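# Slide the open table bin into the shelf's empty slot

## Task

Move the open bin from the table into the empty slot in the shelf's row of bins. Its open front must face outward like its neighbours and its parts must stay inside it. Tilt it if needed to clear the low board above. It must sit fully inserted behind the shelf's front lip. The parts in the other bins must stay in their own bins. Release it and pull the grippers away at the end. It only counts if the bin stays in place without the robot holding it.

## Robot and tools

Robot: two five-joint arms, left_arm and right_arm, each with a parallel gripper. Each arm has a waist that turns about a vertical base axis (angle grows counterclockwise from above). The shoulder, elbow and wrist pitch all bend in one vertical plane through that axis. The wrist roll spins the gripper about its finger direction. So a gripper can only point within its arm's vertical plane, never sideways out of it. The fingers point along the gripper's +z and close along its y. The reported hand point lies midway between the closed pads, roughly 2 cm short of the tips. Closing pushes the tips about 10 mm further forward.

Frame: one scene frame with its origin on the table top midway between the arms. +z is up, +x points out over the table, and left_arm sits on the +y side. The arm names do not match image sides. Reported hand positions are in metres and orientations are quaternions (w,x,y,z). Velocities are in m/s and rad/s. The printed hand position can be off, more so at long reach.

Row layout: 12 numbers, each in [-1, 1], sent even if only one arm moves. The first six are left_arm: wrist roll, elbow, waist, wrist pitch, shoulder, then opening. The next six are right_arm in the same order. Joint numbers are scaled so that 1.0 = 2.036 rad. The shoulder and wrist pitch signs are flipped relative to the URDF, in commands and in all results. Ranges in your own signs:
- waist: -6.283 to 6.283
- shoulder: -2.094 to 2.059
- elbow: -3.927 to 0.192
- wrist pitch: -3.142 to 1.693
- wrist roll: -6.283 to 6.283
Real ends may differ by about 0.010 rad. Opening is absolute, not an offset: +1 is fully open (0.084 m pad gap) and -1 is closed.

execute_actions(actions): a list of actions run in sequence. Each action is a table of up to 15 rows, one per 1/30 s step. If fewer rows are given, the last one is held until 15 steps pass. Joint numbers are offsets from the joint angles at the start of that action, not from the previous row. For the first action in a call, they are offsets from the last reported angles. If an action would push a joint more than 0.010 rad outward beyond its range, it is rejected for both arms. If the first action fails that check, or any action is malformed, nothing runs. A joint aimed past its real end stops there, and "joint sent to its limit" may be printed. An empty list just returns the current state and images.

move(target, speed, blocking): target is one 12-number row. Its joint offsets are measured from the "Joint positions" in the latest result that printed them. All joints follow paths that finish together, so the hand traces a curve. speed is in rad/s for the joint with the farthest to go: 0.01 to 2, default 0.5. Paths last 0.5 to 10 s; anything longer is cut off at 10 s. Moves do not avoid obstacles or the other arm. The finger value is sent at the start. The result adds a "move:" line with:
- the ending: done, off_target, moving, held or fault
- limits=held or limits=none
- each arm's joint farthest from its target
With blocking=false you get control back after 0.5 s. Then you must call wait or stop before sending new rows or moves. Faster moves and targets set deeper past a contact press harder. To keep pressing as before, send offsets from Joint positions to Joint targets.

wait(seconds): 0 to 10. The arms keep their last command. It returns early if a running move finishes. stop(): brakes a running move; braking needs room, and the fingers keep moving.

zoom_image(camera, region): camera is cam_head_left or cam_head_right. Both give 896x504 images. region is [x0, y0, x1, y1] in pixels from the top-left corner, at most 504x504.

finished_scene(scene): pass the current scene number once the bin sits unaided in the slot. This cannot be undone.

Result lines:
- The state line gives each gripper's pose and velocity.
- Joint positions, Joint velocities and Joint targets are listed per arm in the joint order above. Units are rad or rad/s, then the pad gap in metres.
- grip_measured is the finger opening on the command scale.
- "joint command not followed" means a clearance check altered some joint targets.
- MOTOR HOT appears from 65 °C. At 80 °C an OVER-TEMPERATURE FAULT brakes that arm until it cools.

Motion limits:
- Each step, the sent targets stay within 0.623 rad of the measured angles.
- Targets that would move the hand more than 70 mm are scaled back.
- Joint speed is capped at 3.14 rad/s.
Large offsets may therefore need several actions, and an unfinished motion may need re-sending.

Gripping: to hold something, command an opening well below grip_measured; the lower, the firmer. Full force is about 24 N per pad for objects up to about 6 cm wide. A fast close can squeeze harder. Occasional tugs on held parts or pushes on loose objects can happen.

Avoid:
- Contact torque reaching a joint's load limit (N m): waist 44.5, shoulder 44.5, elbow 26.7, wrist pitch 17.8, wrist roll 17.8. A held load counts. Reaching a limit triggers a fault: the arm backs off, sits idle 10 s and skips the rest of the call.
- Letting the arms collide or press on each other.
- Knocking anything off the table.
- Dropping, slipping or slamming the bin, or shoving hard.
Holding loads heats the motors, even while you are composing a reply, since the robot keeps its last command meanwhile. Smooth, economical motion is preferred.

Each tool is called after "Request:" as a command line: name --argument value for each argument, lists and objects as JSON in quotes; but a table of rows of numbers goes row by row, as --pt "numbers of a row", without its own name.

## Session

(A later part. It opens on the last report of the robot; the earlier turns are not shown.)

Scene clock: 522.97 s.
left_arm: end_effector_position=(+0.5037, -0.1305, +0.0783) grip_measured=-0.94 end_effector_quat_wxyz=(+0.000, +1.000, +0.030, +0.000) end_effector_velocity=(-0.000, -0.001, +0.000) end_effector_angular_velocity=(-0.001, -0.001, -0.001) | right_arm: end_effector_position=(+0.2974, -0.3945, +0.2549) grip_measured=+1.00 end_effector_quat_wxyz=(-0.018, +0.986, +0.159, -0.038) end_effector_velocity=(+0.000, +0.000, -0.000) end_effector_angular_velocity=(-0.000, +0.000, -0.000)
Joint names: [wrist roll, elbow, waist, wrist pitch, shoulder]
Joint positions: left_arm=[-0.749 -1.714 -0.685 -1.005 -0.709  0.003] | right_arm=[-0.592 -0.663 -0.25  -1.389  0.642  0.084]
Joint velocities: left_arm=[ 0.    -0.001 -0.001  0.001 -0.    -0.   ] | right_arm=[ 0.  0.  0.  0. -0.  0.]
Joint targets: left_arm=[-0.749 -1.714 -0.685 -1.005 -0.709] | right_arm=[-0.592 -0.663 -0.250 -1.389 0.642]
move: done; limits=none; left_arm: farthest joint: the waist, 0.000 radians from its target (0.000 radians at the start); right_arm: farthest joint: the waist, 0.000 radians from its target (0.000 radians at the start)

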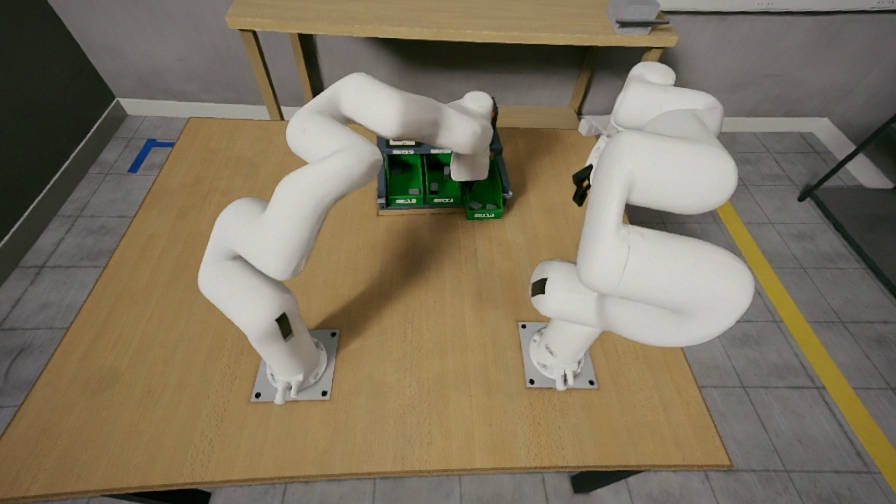

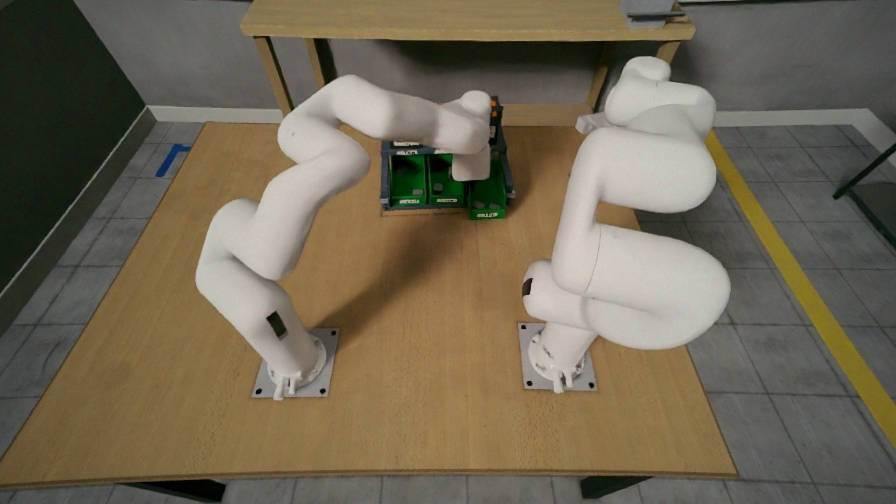

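Request:
move --target '[0, 0.0012, 0, 0.00313, -0.00193, -1, 0, 0, 0, 0, 0, 1]' --speed 0.02

Request:
zoom_image --camera "cam_head_left" --region '[370, 130, 530, 230]'

Scene clock: 526.37 s.
left_arm: end_effector_position=(+0.5037, -0.1305, +0.0753) grip_measured=-0.94 end_effector_quat_wxyz=(+0.000, +1.000, +0.030, +0.000) end_effector_velocity=(+0.000, -0.001, +0.001) end_effector_angular_velocity=(-0.002, -0.002, +0.000) | right_arm: end_effector_position=(+0.2974, -0.3945, +0.2549) grip_measured=+1.00 end_effector_quat_wxyz=(-0.018, +0.986, +0.159, -0.038) end_effector_velocity=(-0.000, -0.000, -0.000) end_effector_angular_velocity=(+0.001, +0.002, +0.001)
Joint names: [wrist roll, elbow, waist, wrist pitch, shoulder]
Joint positions: left_arm=[-0.749 -1.712 -0.685 -0.998 -0.713  0.003] | right_arm=[-0.592 -0.663 -0.25  -1.389  0.642  0.084]
Joint velocities: left_arm=[-0.001 -0.001 -0.     0.001  0.001 -0.   ] | right_arm=[-0.001  0.    -0.    -0.    -0.001 -0.   ]
Joint targets: left_arm=[-0.749 -1.712 -0.685 -0.998 -0.713] | right_arm=[-0.592 -0.663 -0.250 -1.389 0.642]
move: done; limits=none; left_arm: farthest joint: the waist, 0.000 radians from its target (0.000 radians at the start); right_arm: farthest joint: the waist, 0.000 radians from its target (0.000 radians at the start)

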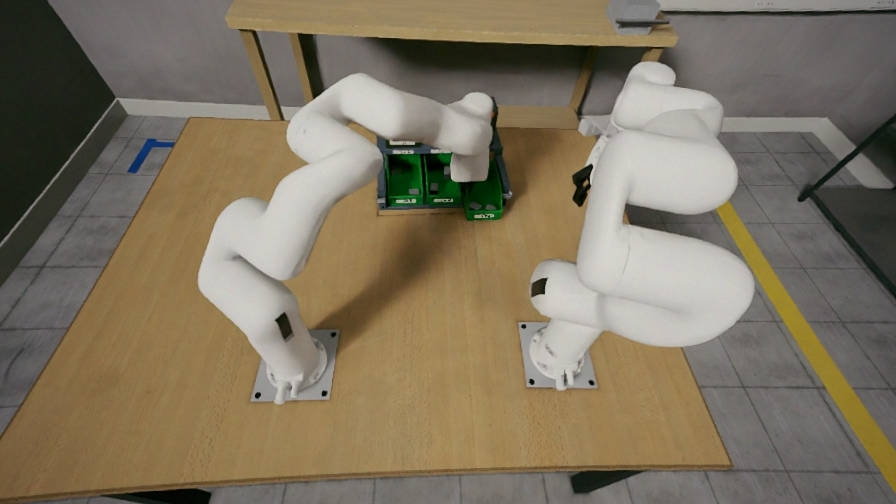

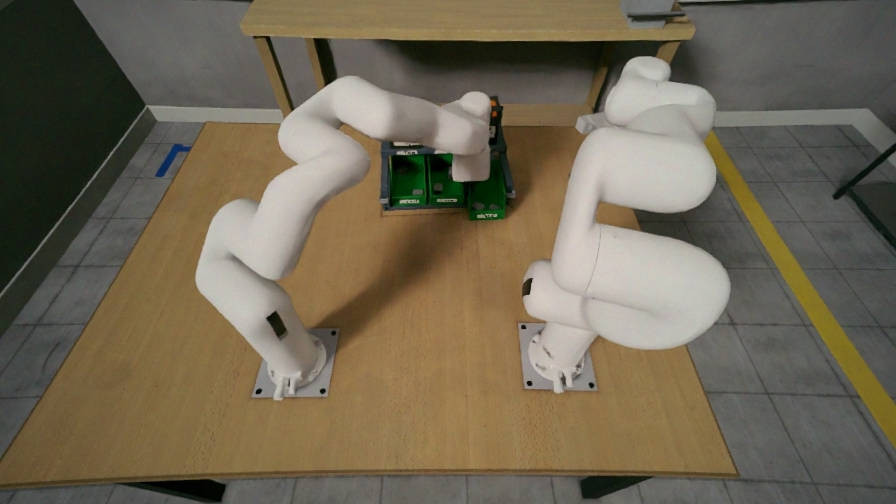

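Region (370, 130, 530, 230) of cam_head_left's 896x504 image, scaled by 3.150, with more detail than that image has; it fills the top 315 rows of this view, and the rest is white.

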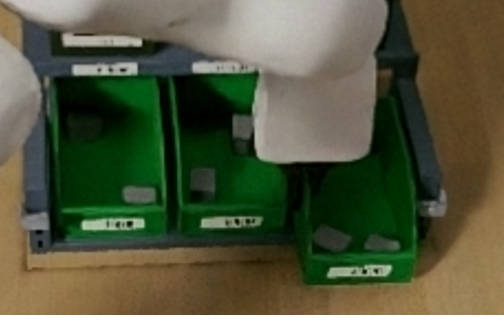

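Request:
move --target '[0, 0.0012, 0, 0.00313, -0.00193, -1, 0, 0, 0, 0, 0, 1]' --speed 0.02

Request:
zoom_image --camera "cam_head_left" --region '[370, 130, 530, 230]'

Scene clock: 535.07 s.
left_arm: end_effector_position=(+0.5038, -0.1305, +0.0726) grip_measured=-0.94 end_effector_quat_wxyz=(+0.000, +1.000, +0.030, +0.000) end_effector_velocity=(-0.000, +0.000, -0.001) end_effector_angular_velocity=(+0.001, +0.001, +0.000) | right_arm: end_effector_position=(+0.2974, -0.3945, +0.2549) grip_measured=+1.00 end_effector_quat_wxyz=(-0.018, +0.986, +0.159, -0.038) end_effector_velocity=(+0.000, -0.000, -0.000) end_effector_angular_velocity=(+0.000, +0.001, -0.000)
Joint names: [wrist roll, elbow, waist, wrist pitch, shoulder]
Joint positions: left_arm=[-0.749 -1.71  -0.685 -0.992 -0.717  0.003] | right_arm=[-0.592 -0.663 -0.25  -1.389  0.642  0.084]
Joint velocities: left_arm=[-0.     0.001  0.     0.001 -0.001  0.   ] | right_arm=[ 0.    -0.     0.    -0.    -0.001 -0.   ]
Joint targets: left_arm=[-0.749 -1.709 -0.685 -0.992 -0.717] | right_arm=[-0.592 -0.663 -0.250 -1.389 0.642]
move: done; limits=none; left_arm: farthest joint: the waist, 0.000 radians from its target (0.000 radians at the start); right_arm: farthest joint: the waist, 0.000 radians from its target (0.000 radians at the start)

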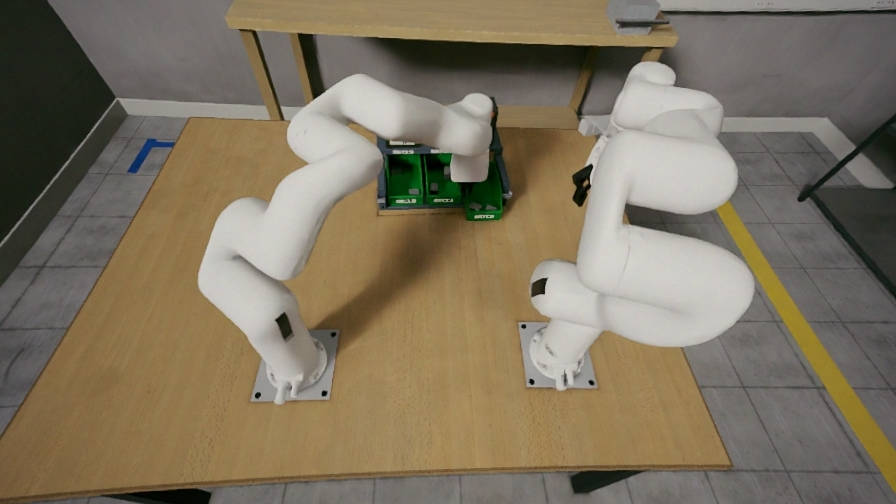

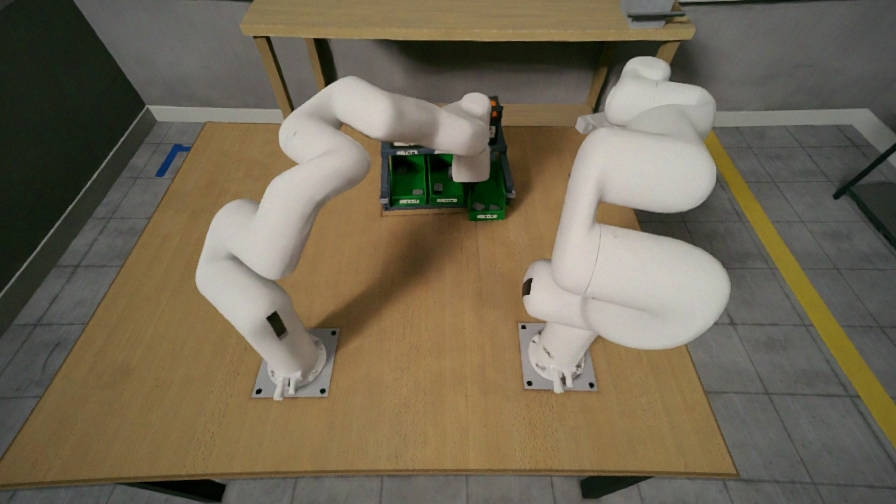

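Region (370, 130, 530, 230) of cam_head_left's 896x504 image, scaled by 3.150, with more detail than that image has; it fills the top 315 rows of this view, and the rest is white.

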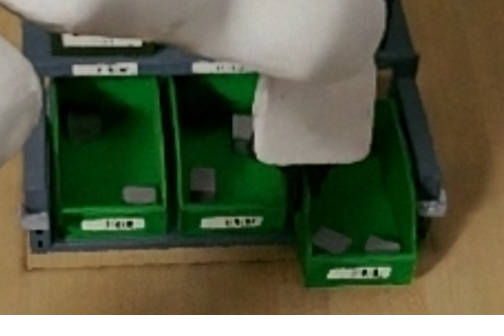

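Request:
execute_actions --actions '[[[0,0,0,0,0,-0.96,0,0,0,0,0,1],[0,0,0,0,0,-0.955,0,0,0,0,0,1],[0,0,0,0,0,-0.95,0,0,0,0,0,1],[0,0,0,0,0,-0.947,0,0,0,0,0,1],[0,0,0,0,0,-0.944,0,0,0,0,0,1],[0,0,0,0,0,-0.941,0,0,0,0,0,1],[0,0,0,0,0,-0.938,0,0,0,0,0,1],[0,0,0,0,0,-0.935,0,0,0,0,0,1],[0,0,0,0,0,-0.932,0,0,0,0,0,1],[0,0,0,0,0,-0.929,0,0,0,0,0,1],[0,0,0,0,0,-0.926,0,0,0,0,0,1],[0,0,0,0,0,-0.923,0,0,0,0,0,1],[0,0,0,0,0,-0.92,0,0,0,0,0,1],[0,0,0,0,0,-0.917,0,0,0,0,0,1],[0,0,0,0,0,-0.914,0,0,0,0,0,1]],[[0,0,0,0,0,-0.911,0,0,0,0,0,1],[0,0,0,0,0,-0.908,0,0,0,0,0,1],[0,0,0,0,0,-0.905,0,0,0,0,0,1],[0,0,0,0,0,-0.902,0,0,0,0,0,1],[0,0,0,0,0,-0.899,0,0,0,0,0,1],[0,0,0,0,0,-0.896,0,0,0,0,0,1],[0,0,0,0,0,-0.893,0,0,0,0,0,1],[0,0,0,0,0,-0.89,0,0,0,0,0,1],[0,0,0,0,0,-0.887,0,0,0,0,0,1],[0,0,0,0,0,-0.884,0,0,0,0,0,1],[0,0,0,0,0,-0.881,0,0,0,0,0,1],[0,0,0,0,0,-0.878,0,0,0,0,0,1],[0,0,0,0,0,-0.875,0,0,0,0,0,1],[0,0,0,0,0,-0.872,0,0,0,0,0,1],[0,0,0,0,0,-0.87,0,0,0,0,0,1]]]'

Request:
zoom_image --camera "cam_head_left" --region '[370, 130, 530, 230]'

Scene clock: 554.93 s.
left_arm: end_effector_position=(+0.5037, -0.1305, +0.0725) grip_measured=-0.89 end_effector_quat_wxyz=(+0.000, +1.000, +0.030, +0.000) end_effector_velocity=(-0.000, +0.001, -0.002) end_effector_angular_velocity=(+0.002, +0.003, +0.002) | right_arm: end_effector_position=(+0.2974, -0.3945, +0.2549) grip_measured=+1.00 end_effector_quat_wxyz=(-0.018, +0.986, +0.159, -0.038) end_effector_velocity=(+0.000, +0.000, +0.000) end_effector_angular_velocity=(-0.000, -0.000, +0.000)
Joint names: [wrist roll, elbow, waist, wrist pitch, shoulder]
Joint positions: left_arm=[-0.749 -1.71  -0.685 -0.992 -0.717  0.005] | right_arm=[-0.592 -0.663 -0.25  -1.389  0.642  0.084]
Joint velocities: left_arm=[-0.     0.001  0.001 -0.001 -0.002  0.003] | right_arm=[0. 0. 0. 0. 0. 0.]
Joint targets: left_arm=[-0.749 -1.710 -0.685 -0.992 -0.717] | right_arm=[-0.592 -0.663 -0.250 -1.389 0.642]

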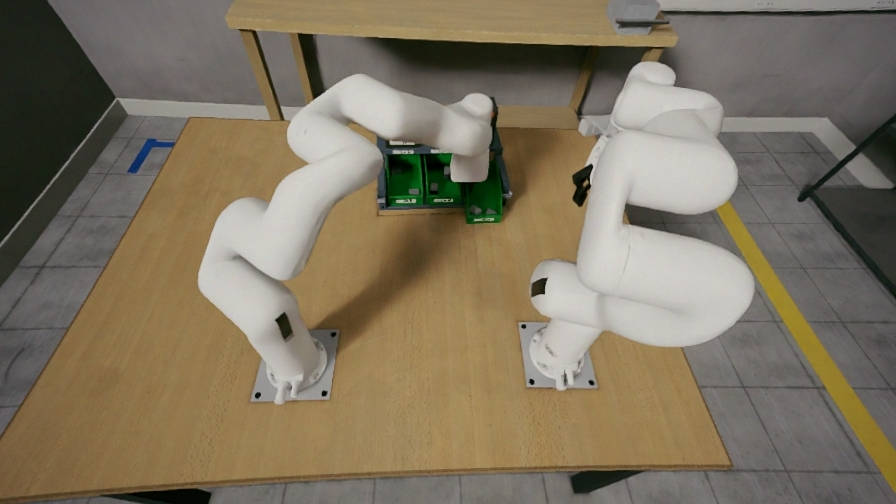

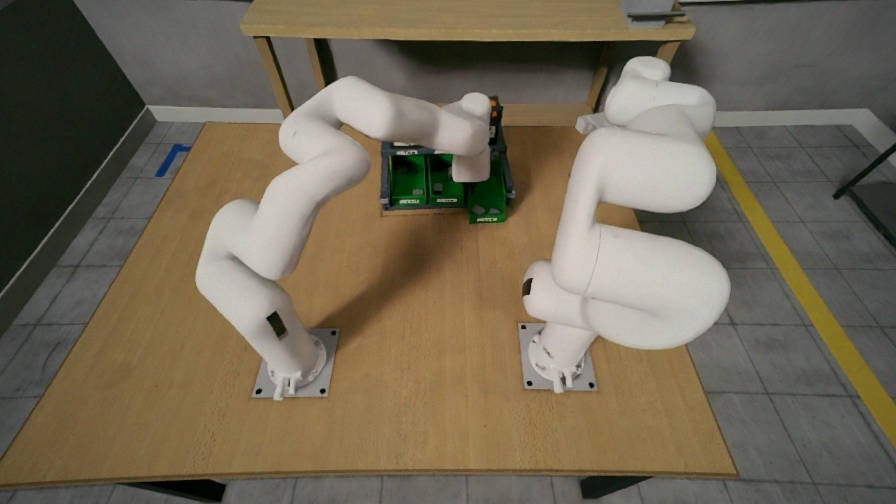

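Region (370, 130, 530, 230) of cam_head_left's 896x504 image, scaled by 3.150, with more detail than that image has; it fills the top 315 rows of this view, and the rest is white.

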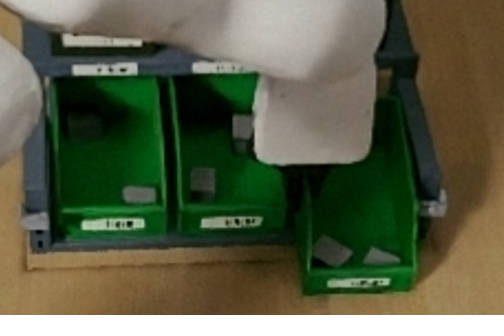

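Request:
move --target '[0, -0.03564, 0, -0.07355, 0.0379, -0.8, 0.44273, 0.05088, 0.31566, 0.32574, -0.2336, 0.4]' --speed 0.6

Scene clock: 635.23 s.
left_arm: end_effector_position=(+0.5036, -0.1305, +0.1396) grip_measured=-0.82 end_effector_quat_wxyz=(-0.000, +1.000, +0.030, -0.000) end_effector_velocity=(+0.000, +0.000, -0.000) end_effector_angular_velocity=(+0.000, +0.000, +0.001) | right_arm: end_effector_position=(+0.3749, -0.2042, +0.1123) grip_measured=+0.39 end_effector_quat_wxyz=(+0.001, +0.999, +0.039, -0.003) end_effector_velocity=(-0.002, +0.001, -0.002) end_effector_angular_velocity=(-0.002, +0.005, +0.002)
Joint names: [wrist roll, elbow, waist, wrist pitch, shoulder]
Joint positions: left_arm=[-0.749 -1.782 -0.685 -1.142 -0.64   0.008] | right_arm=[ 0.244 -0.568  0.345 -0.774  0.201  0.061]
Joint velocities: left_arm=[-0.    -0.002  0.    -0.001 -0.001  0.   ] | right_arm=[ 0.001  0.002  0.003 -0.    -0.003  0.   ]
Joint targets: left_arm=[-0.749 -1.782 -0.685 -1.142 -0.640] | right_arm=[0.244 -0.567 0.345 -0.774 0.201]
move: held (right_arm); limits=held; held on 10 of 57 steps (right_arm), including the last (right_arm); left_arm: farthest joint: the elbow, 0.001 radians from its target (0.073 radians at the start); right_arm: farthest joint: the wrist roll, 0.066 radians from its target (0.901 radians at the start)
joint command not followed: on one or more control steps a check withheld the commanded joint targets of the right arm, and it was not sent them on those steps. On the call's last step the targets were still withheld.
cause: the commanded joint targets would bring a part of the robot too close to another arm (a part of this arm just beyond the wrist pitch and a part of the other arm just beyond the elbow); next, command targets that bring no part of the robot closer to that arm.

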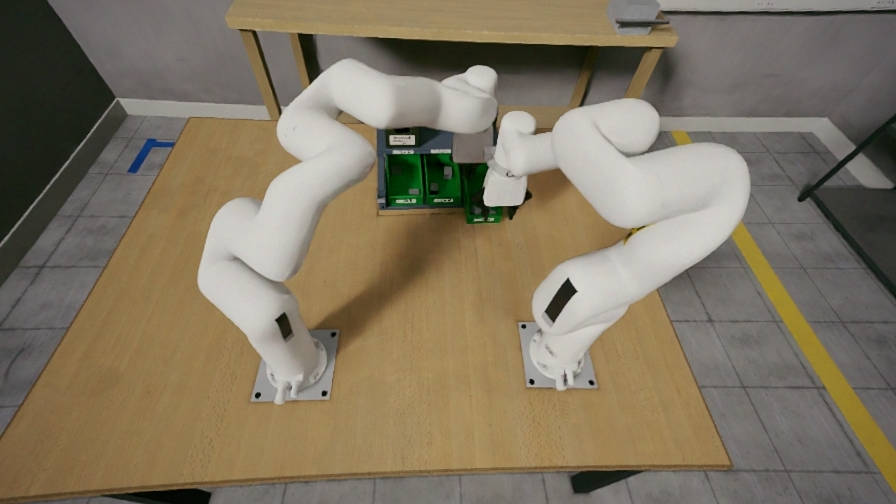

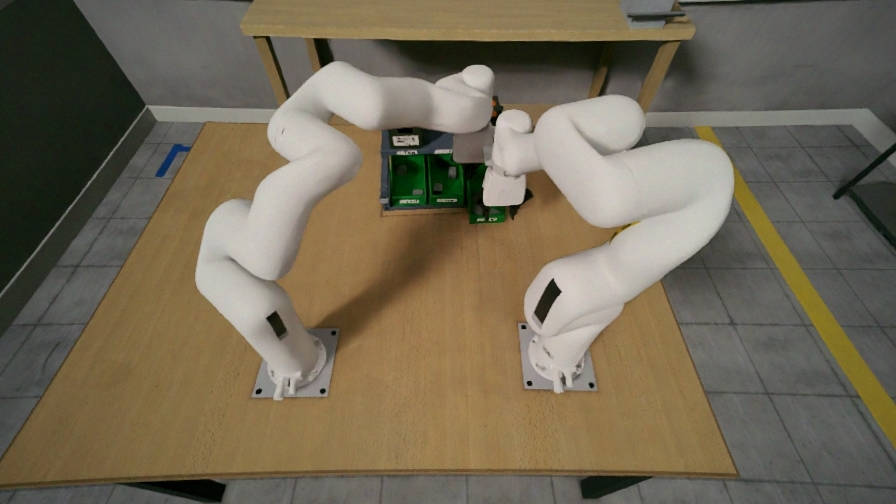

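Request:
move --target '[0, 0.4823, 0.4838, 0, 0.5108, -0.8, 0, 0, 0, 0, 0, 0.4]' --speed 0.9

Request:
zoom_image --camera "cam_head_left" --region '[370, 110, 570, 240]'

Scene clock: 653.00 s.
left_arm: end_effector_position=(+0.3758, +0.3811, +0.2511) grip_measured=-0.82 end_effector_quat_wxyz=(+0.006, +0.867, +0.498, +0.028) end_effector_velocity=(-0.002, +0.002, +0.000) end_effector_angular_velocity=(+0.000, -0.001, +0.007) | right_arm: end_effector_position=(+0.3749, -0.2042, +0.1123) grip_measured=+0.39 end_effector_quat_wxyz=(+0.001, +0.999, +0.039, -0.003) end_effector_velocity=(-0.000, -0.000, -0.001) end_effector_angular_velocity=(-0.001, +0.002, +0.000)
Joint names: [wrist roll, elbow, waist, wrist pitch, shoulder]
Joint positions: left_arm=[-0.749 -0.8    0.299 -1.142  0.399  0.008] | right_arm=[ 0.244 -0.568  0.345 -0.774  0.201  0.061]
Joint velocities: left_arm=[-0.001  0.004  0.006 -0.001  0.006 -0.   ] | right_arm=[-0.     0.    -0.     0.    -0.002 -0.   ]
Joint targets: left_arm=[-0.749 -0.800 0.300 -1.142 0.400] | right_arm=[0.244 -0.568 0.345 -0.774 0.201]
move: done; limits=none; left_arm: farthest joint: the waist, 0.001 radians from its target (0.985 radians at the start); right_arm: farthest joint: the waist, 0.000 radians from its target (0.000 radians at the start)

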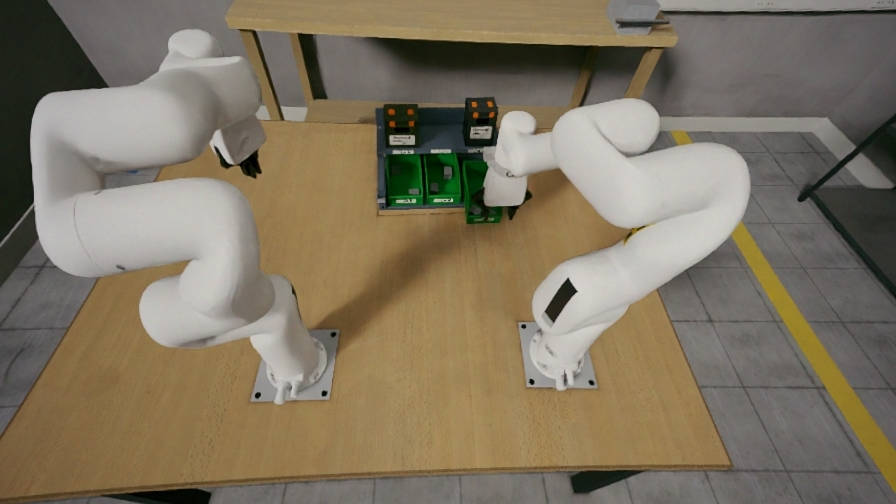

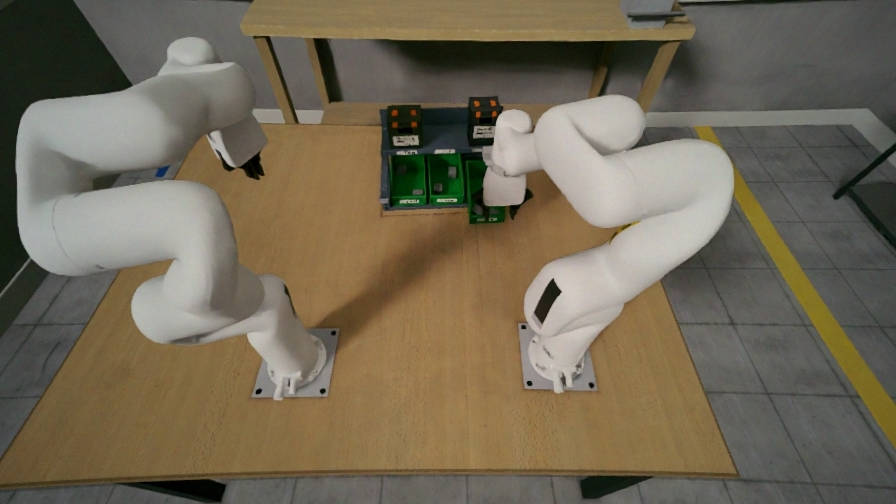

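Region (370, 110, 570, 240) of cam_head_left's 896x504 image, scaled by 2.520, with more detail than that image has; it fills the top 328 rows of this view, and the rest is white.

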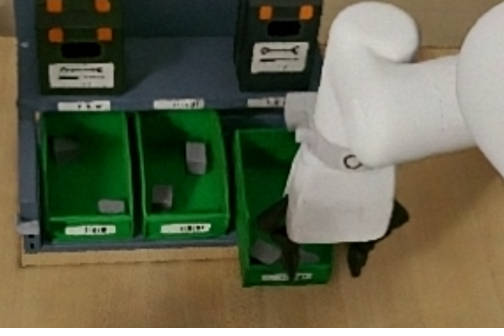

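Request:
move --target '[0, 0, 0, 0, 0, -0.8, 0.02134, -0.01813, 0.01265, 0.11776, -0.13343, 0.4]' --speed 0.3

Request:
zoom_image --camera "cam_head_left" --region '[370, 120, 570, 250]'

Request:
zoom_image --camera "cam_head_right" --region '[370, 120, 570, 250]'

Scene clock: 767.27 s.
left_arm: end_effector_position=(+0.3758, +0.3811, +0.2511) grip_measured=-0.82 end_effector_quat_wxyz=(+0.006, +0.867, +0.498, +0.028) end_effector_velocity=(-0.000, -0.000, -0.000) end_effector_angular_velocity=(-0.000, +0.001, -0.000) | right_arm: end_effector_position=(+0.3967, -0.1864, +0.0404) grip_measured=+0.39 end_effector_quat_wxyz=(-0.000, +1.000, +0.031, +0.000) end_effector_velocity=(-0.002, -0.001, -0.002) end_effector_angular_velocity=(-0.002, +0.005, -0.001)
Joint names: [wrist roll, elbow, waist, wrist pitch, shoulder]
Joint positions: left_arm=[-0.749 -0.8    0.299 -1.142  0.399  0.008] | right_arm=[ 0.287 -0.605  0.371 -0.535 -0.07   0.061]
Joint velocities: left_arm=[-0.     0.001 -0.     0.     0.001  0.   ] | right_arm=[ 0.001  0.002  0.    -0.    -0.003 -0.   ]
Joint targets: left_arm=[-0.749 -0.800 0.299 -1.142 0.399] | right_arm=[0.287 -0.605 0.371 -0.535 -0.070]
move: done; limits=none; left_arm: farthest joint: the waist, 0.000 radians from its target (0.001 radians at the start); right_arm: farthest joint: the shoulder, 0.001 radians from its target (0.272 radians at the start)

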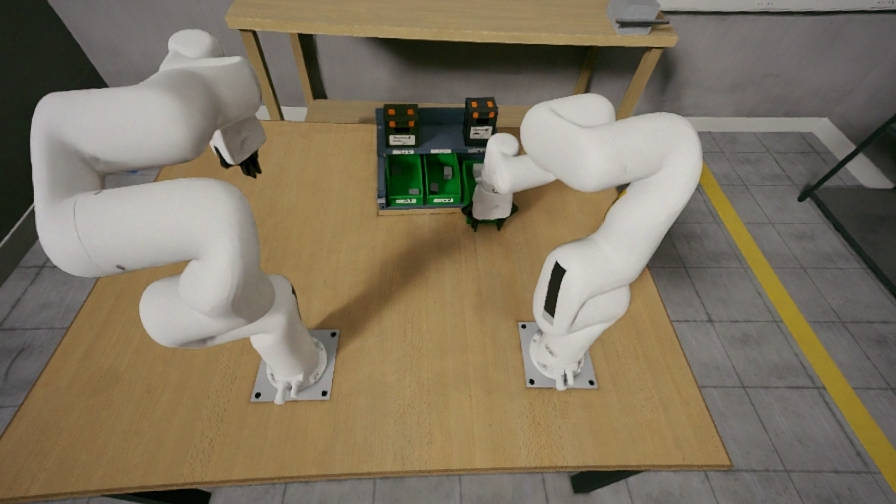

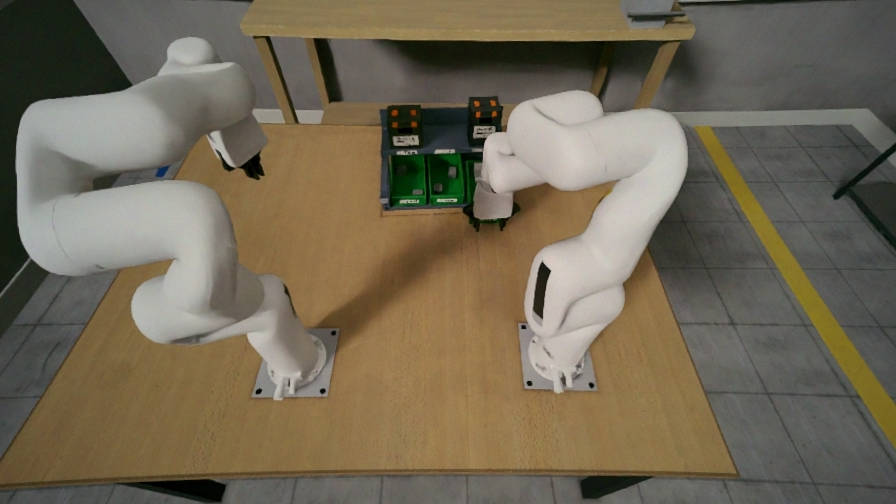

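Region (370, 120, 570, 250) of cam_head_left's 896x504 image, scaled by 2.520, with more detail than that image has; it fills the top 328 rows of this view, and the rest is white.

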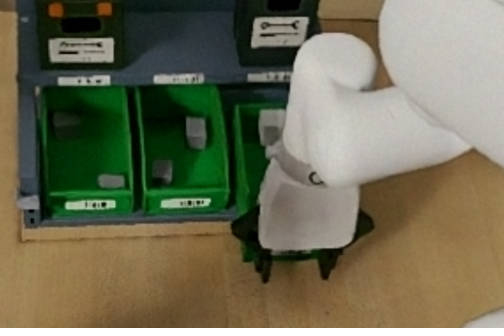

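Region (370, 120, 570, 250) of cam_head_right's 896x504 image, scaled by 2.520, with more detail than that image has; it fills the top 328 rows of this view, and the rest is white.

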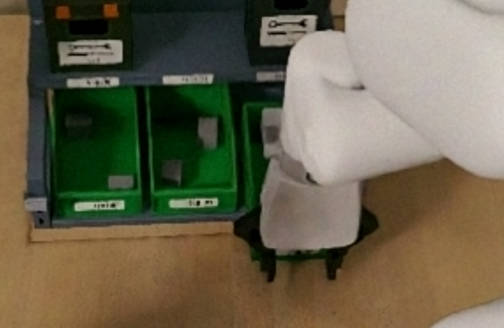

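Request:
move --target '[0, 0, 0, 0, 0, -0.8, -0.0068, -0.03472, -0.0068, -0.00865, -0.02606, 0.4]' --speed 0.07

Request:
zoom_image --camera "cam_head_left" --region '[370, 120, 570, 250]'

Scene clock: 786.03 s.
left_arm: end_effector_position=(+0.3758, +0.3811, +0.2511) grip_measured=-0.82 end_effector_quat_wxyz=(+0.006, +0.867, +0.498, +0.028) end_effector_velocity=(-0.001, -0.000, -0.001) end_effector_angular_velocity=(-0.000, +0.001, +0.000) | right_arm: end_effector_position=(+0.4165, -0.1852, +0.0403) grip_measured=+0.39 end_effector_quat_wxyz=(+0.000, +1.000, +0.031, -0.000) end_effector_velocity=(+0.001, +0.000, +0.001) end_effector_angular_velocity=(+0.001, -0.003, +0.000)
Joint names: [wrist roll, elbow, waist, wrist pitch, shoulder]
Joint positions: left_arm=[-0.749 -0.8    0.299 -1.142  0.399  0.008] | right_arm=[ 0.273 -0.675  0.357 -0.552 -0.123  0.061]
Joint velocities: left_arm=[-0.     0.002 -0.    -0.     0.001  0.   ] | right_arm=[-0.001 -0.002 -0.     0.001  0.001  0.   ]
Joint targets: left_arm=[-0.749 -0.800 0.299 -1.142 0.399] | right_arm=[0.273 -0.675 0.357 -0.552 -0.123]
move: done; limits=none; left_arm: farthest joint: the waist, 0.000 radians from its target (0.000 radians at the start); right_arm: farthest joint: the elbow, 0.001 radians from its target (0.071 radians at the start)

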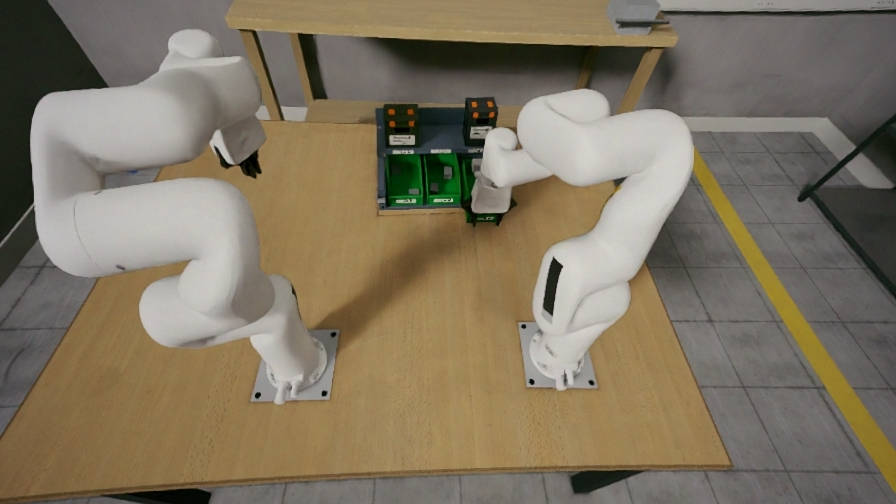

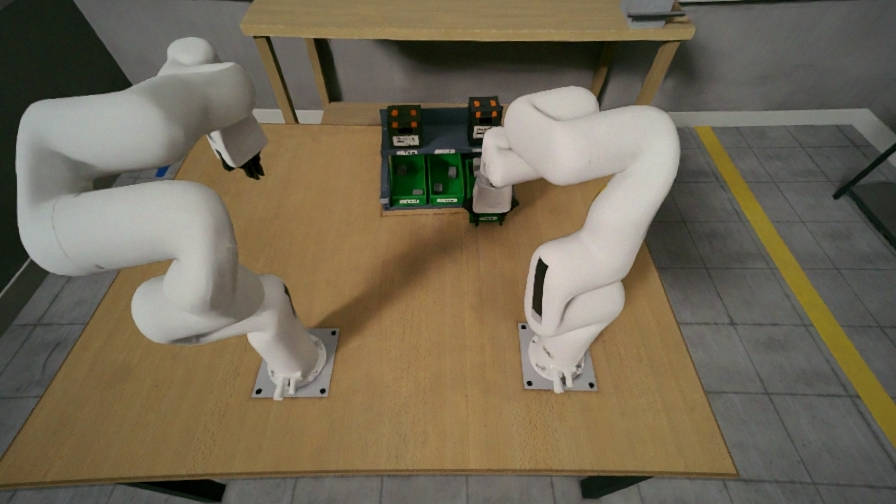

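Region (370, 120, 570, 250) of cam_head_left's 896x504 image, scaled by 2.520, with more detail than that image has; it fills the top 328 rows of this view, and the rest is white.

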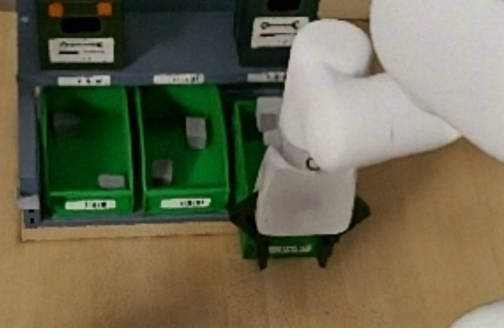

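Request:
move --target '[0, 0, 0, 0, 0, -0.8, -0.0031, -0.01821, -0.0031, -0.00923, -0.00898, 0.4]' --speed 0.05

Request:
zoom_image --camera "cam_head_left" --region '[370, 120, 570, 250]'

Scene clock: 792.97 s.
left_arm: end_effector_position=(+0.3758, +0.3811, +0.2511) grip_measured=-0.82 end_effector_quat_wxyz=(+0.006, +0.867, +0.498, +0.028) end_effector_velocity=(+0.000, -0.000, +0.000) end_effector_angular_velocity=(+0.000, -0.001, -0.001) | right_arm: end_effector_position=(+0.4264, -0.1845, +0.0433) grip_measured=+0.39 end_effector_quat_wxyz=(+0.000, +1.000, +0.031, -0.000) end_effector_velocity=(+0.000, +0.000, -0.000) end_effector_angular_velocity=(-0.000, +0.001, +0.000)
Joint names: [wrist roll, elbow, waist, wrist pitch, shoulder]
Joint positions: left_arm=[-0.749 -0.8    0.299 -1.142  0.399  0.008] | right_arm=[ 0.267 -0.712  0.351 -0.571 -0.141  0.061]
Joint velocities: left_arm=[-0.001 -0.001 -0.001  0.    -0.001 -0.   ] | right_arm=[-0.    -0.001  0.    -0.001 -0.001  0.   ]
Joint targets: left_arm=[-0.749 -0.800 0.299 -1.142 0.399] | right_arm=[0.267 -0.712 0.351 -0.571 -0.141]
move: done; limits=none; left_arm: farthest joint: the waist, 0.000 radians from its target (0.000 radians at the start); right_arm: farthest joint: the waist, 0.000 radians from its target (0.006 radians at the start)

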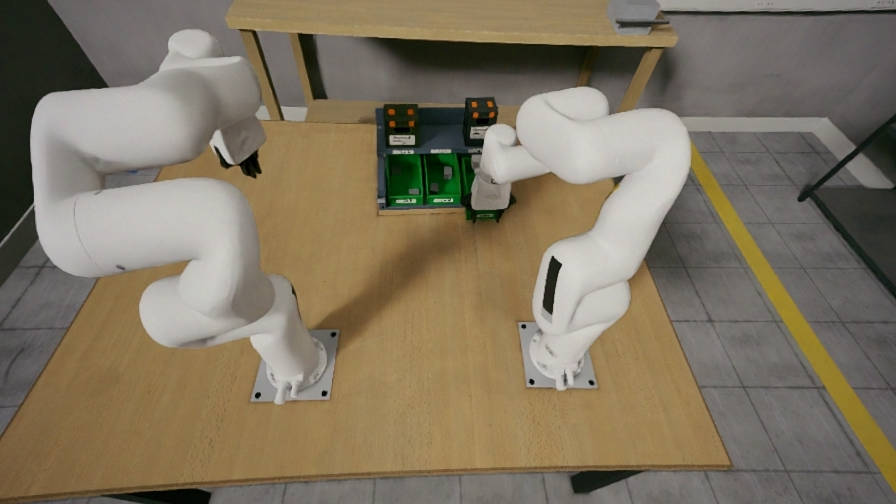

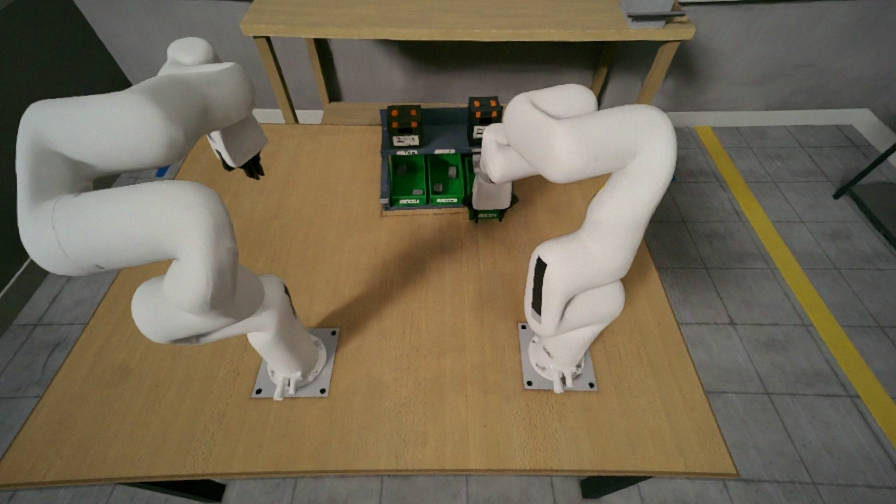

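Region (370, 120, 570, 250) of cam_head_left's 896x504 image, scaled by 2.520, with more detail than that image has; it fills the top 328 rows of this view, and the rest is white.

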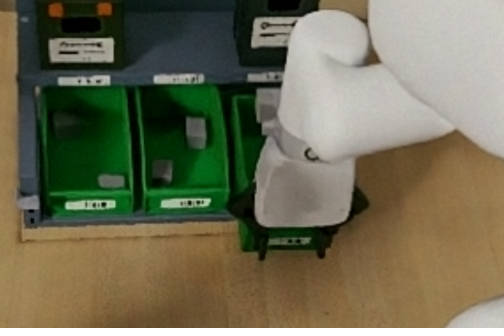

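Request:
move --target '[0, 0, 0, 0, 0, -0.8, -0.0031, -0.01821, -0.0031, -0.00923, -0.00898, 0.4]' --speed 0.05

Request:
zoom_image --camera "cam_head_left" --region '[370, 120, 570, 250]'

Scene clock: 798.53 s.
left_arm: end_effector_position=(+0.3758, +0.3811, +0.2511) grip_measured=-0.82 end_effector_quat_wxyz=(+0.006, +0.867, +0.498, +0.028) end_effector_velocity=(-0.000, -0.000, -0.001) end_effector_angular_velocity=(-0.000, +0.001, -0.002) | right_arm: end_effector_position=(+0.4363, -0.1840, +0.0463) grip_measured=+0.39 end_effector_quat_wxyz=(+0.000, +1.000, +0.031, -0.000) end_effector_velocity=(+0.001, +0.000, +0.000) end_effector_angular_velocity=(+0.000, -0.001, +0.000)
Joint names: [wrist roll, elbow, waist, wrist pitch, shoulder]
Joint positions: left_arm=[-0.749 -0.8    0.299 -1.142  0.399  0.008] | right_arm=[ 0.261 -0.749  0.344 -0.59  -0.159  0.061]
Joint velocities: left_arm=[ 0.001  0.002 -0.001  0.     0.    -0.   ] | right_arm=[-0.    -0.002 -0.    -0.001 -0.    -0.   ]
Joint targets: left_arm=[-0.749 -0.800 0.299 -1.142 0.399] | right_arm=[0.261 -0.749 0.344 -0.590 -0.159]
move: done; limits=none; left_arm: farthest joint: the waist, 0.000 radians from its target (0.000 radians at the start); right_arm: farthest joint: the waist, 0.000 radians from its target (0.006 radians at the start)

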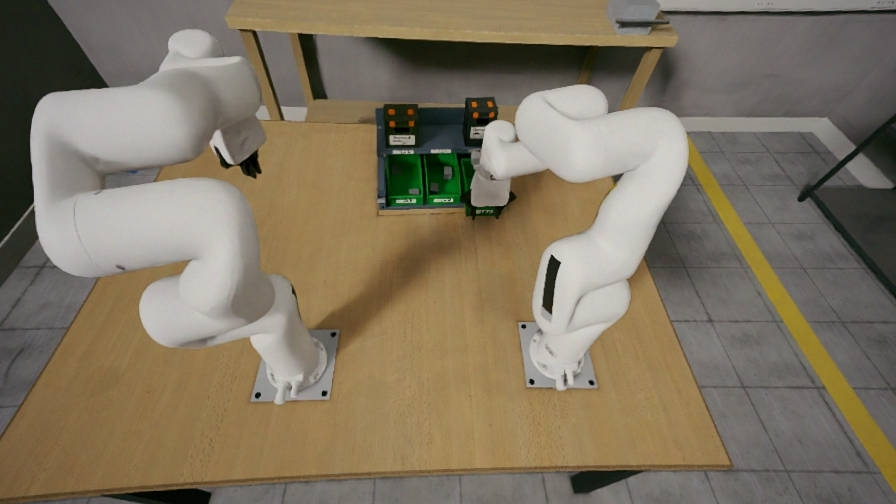

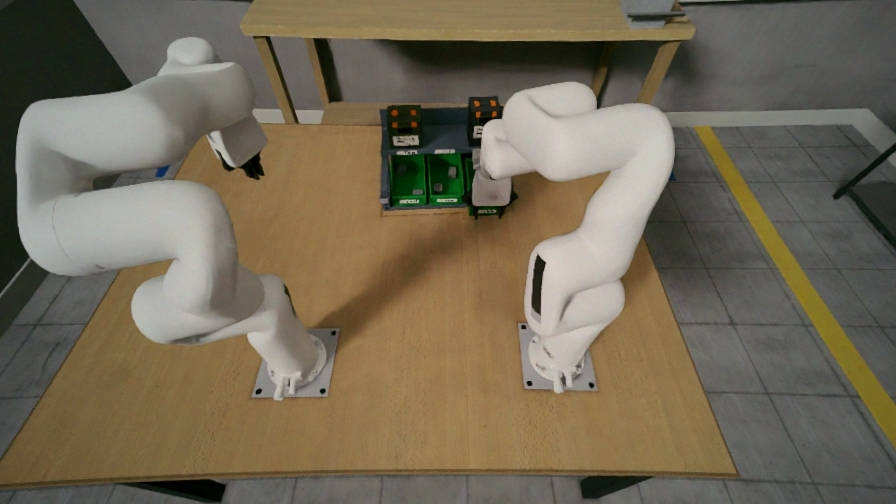

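Region (370, 120, 570, 250) of cam_head_left's 896x504 image, scaled by 2.520, with more detail than that image has; it fills the top 328 rows of this view, and the rest is white.

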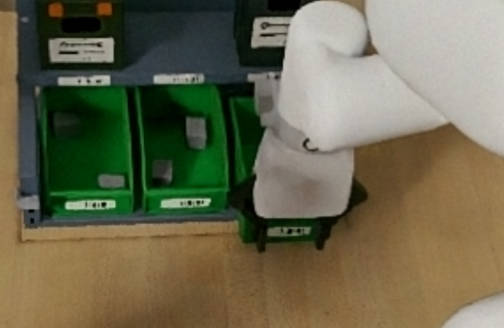

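Request:
move --target '[0, 0, 0, 0, 0, -0.8, -0.00479, -0.03218, -0.00479, -0.00898, -0.0232, 0.4]' --speed 0.06

Request:
zoom_image --camera "cam_head_left" --region '[370, 120, 570, 250]'

Scene clock: 817.73 s.
left_arm: end_effector_position=(+0.3758, +0.3811, +0.2511) grip_measured=-0.82 end_effector_quat_wxyz=(+0.006, +0.867, +0.498, +0.028) end_effector_velocity=(-0.000, -0.000, +0.000) end_effector_angular_velocity=(+0.000, -0.000, -0.001) | right_arm: end_effector_position=(+0.4538, -0.1827, +0.0461) grip_measured=+0.39 end_effector_quat_wxyz=(+0.000, +1.000, +0.031, -0.000) end_effector_velocity=(+0.000, +0.000, +0.000) end_effector_angular_velocity=(+0.000, -0.000, +0.001)
Joint names: [wrist roll, elbow, waist, wrist pitch, shoulder]
Joint positions: left_arm=[-0.749 -0.8    0.299 -1.142  0.399  0.008] | right_arm=[ 0.251 -0.814  0.335 -0.608 -0.206  0.061]
Joint velocities: left_arm=[ 0.     0.    -0.001 -0.     0.001  0.   ] | right_arm=[-0.001 -0.001 -0.    -0.    -0.001  0.   ]
Joint targets: left_arm=[-0.749 -0.800 0.299 -1.142 0.399] | right_arm=[0.251 -0.814 0.335 -0.608 -0.207]
move: done; limits=none; left_arm: farthest joint: the waist, 0.000 radians from its target (0.000 radians at the start); right_arm: farthest joint: the waist, 0.000 radians from its target (0.010 radians at the start)

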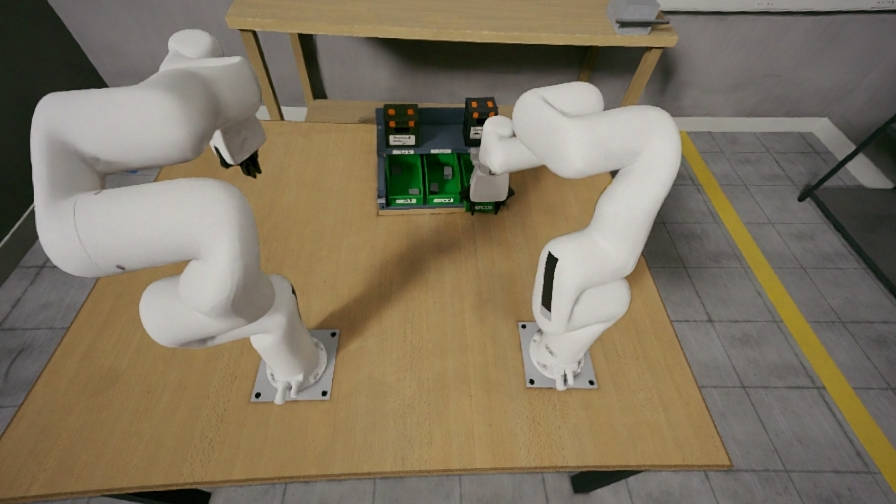

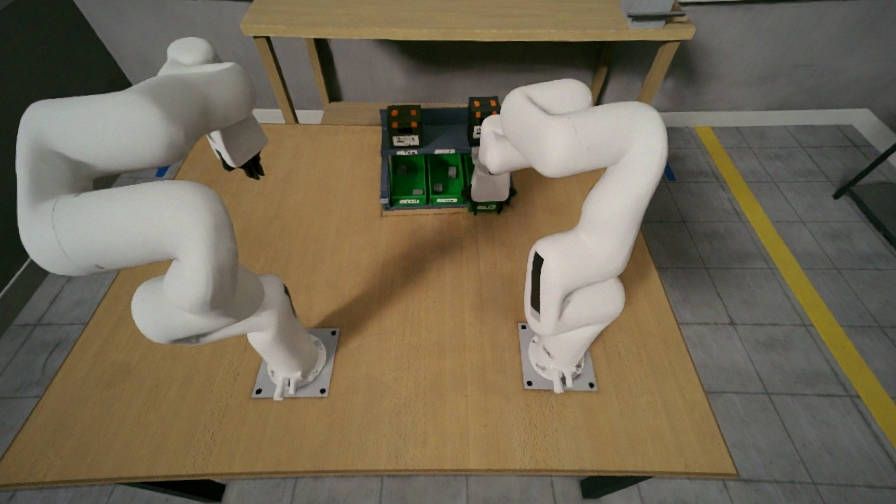

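Region (370, 120, 570, 250) of cam_head_left's 896x504 image, scaled by 2.520, with more detail than that image has; it fills the top 328 rows of this view, and the rest is white.

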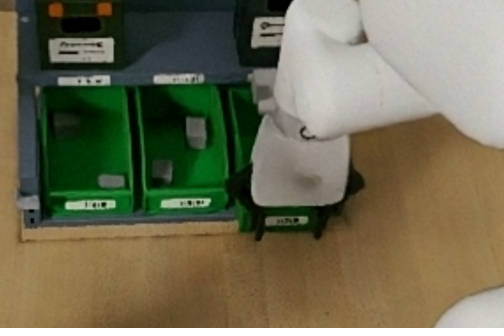

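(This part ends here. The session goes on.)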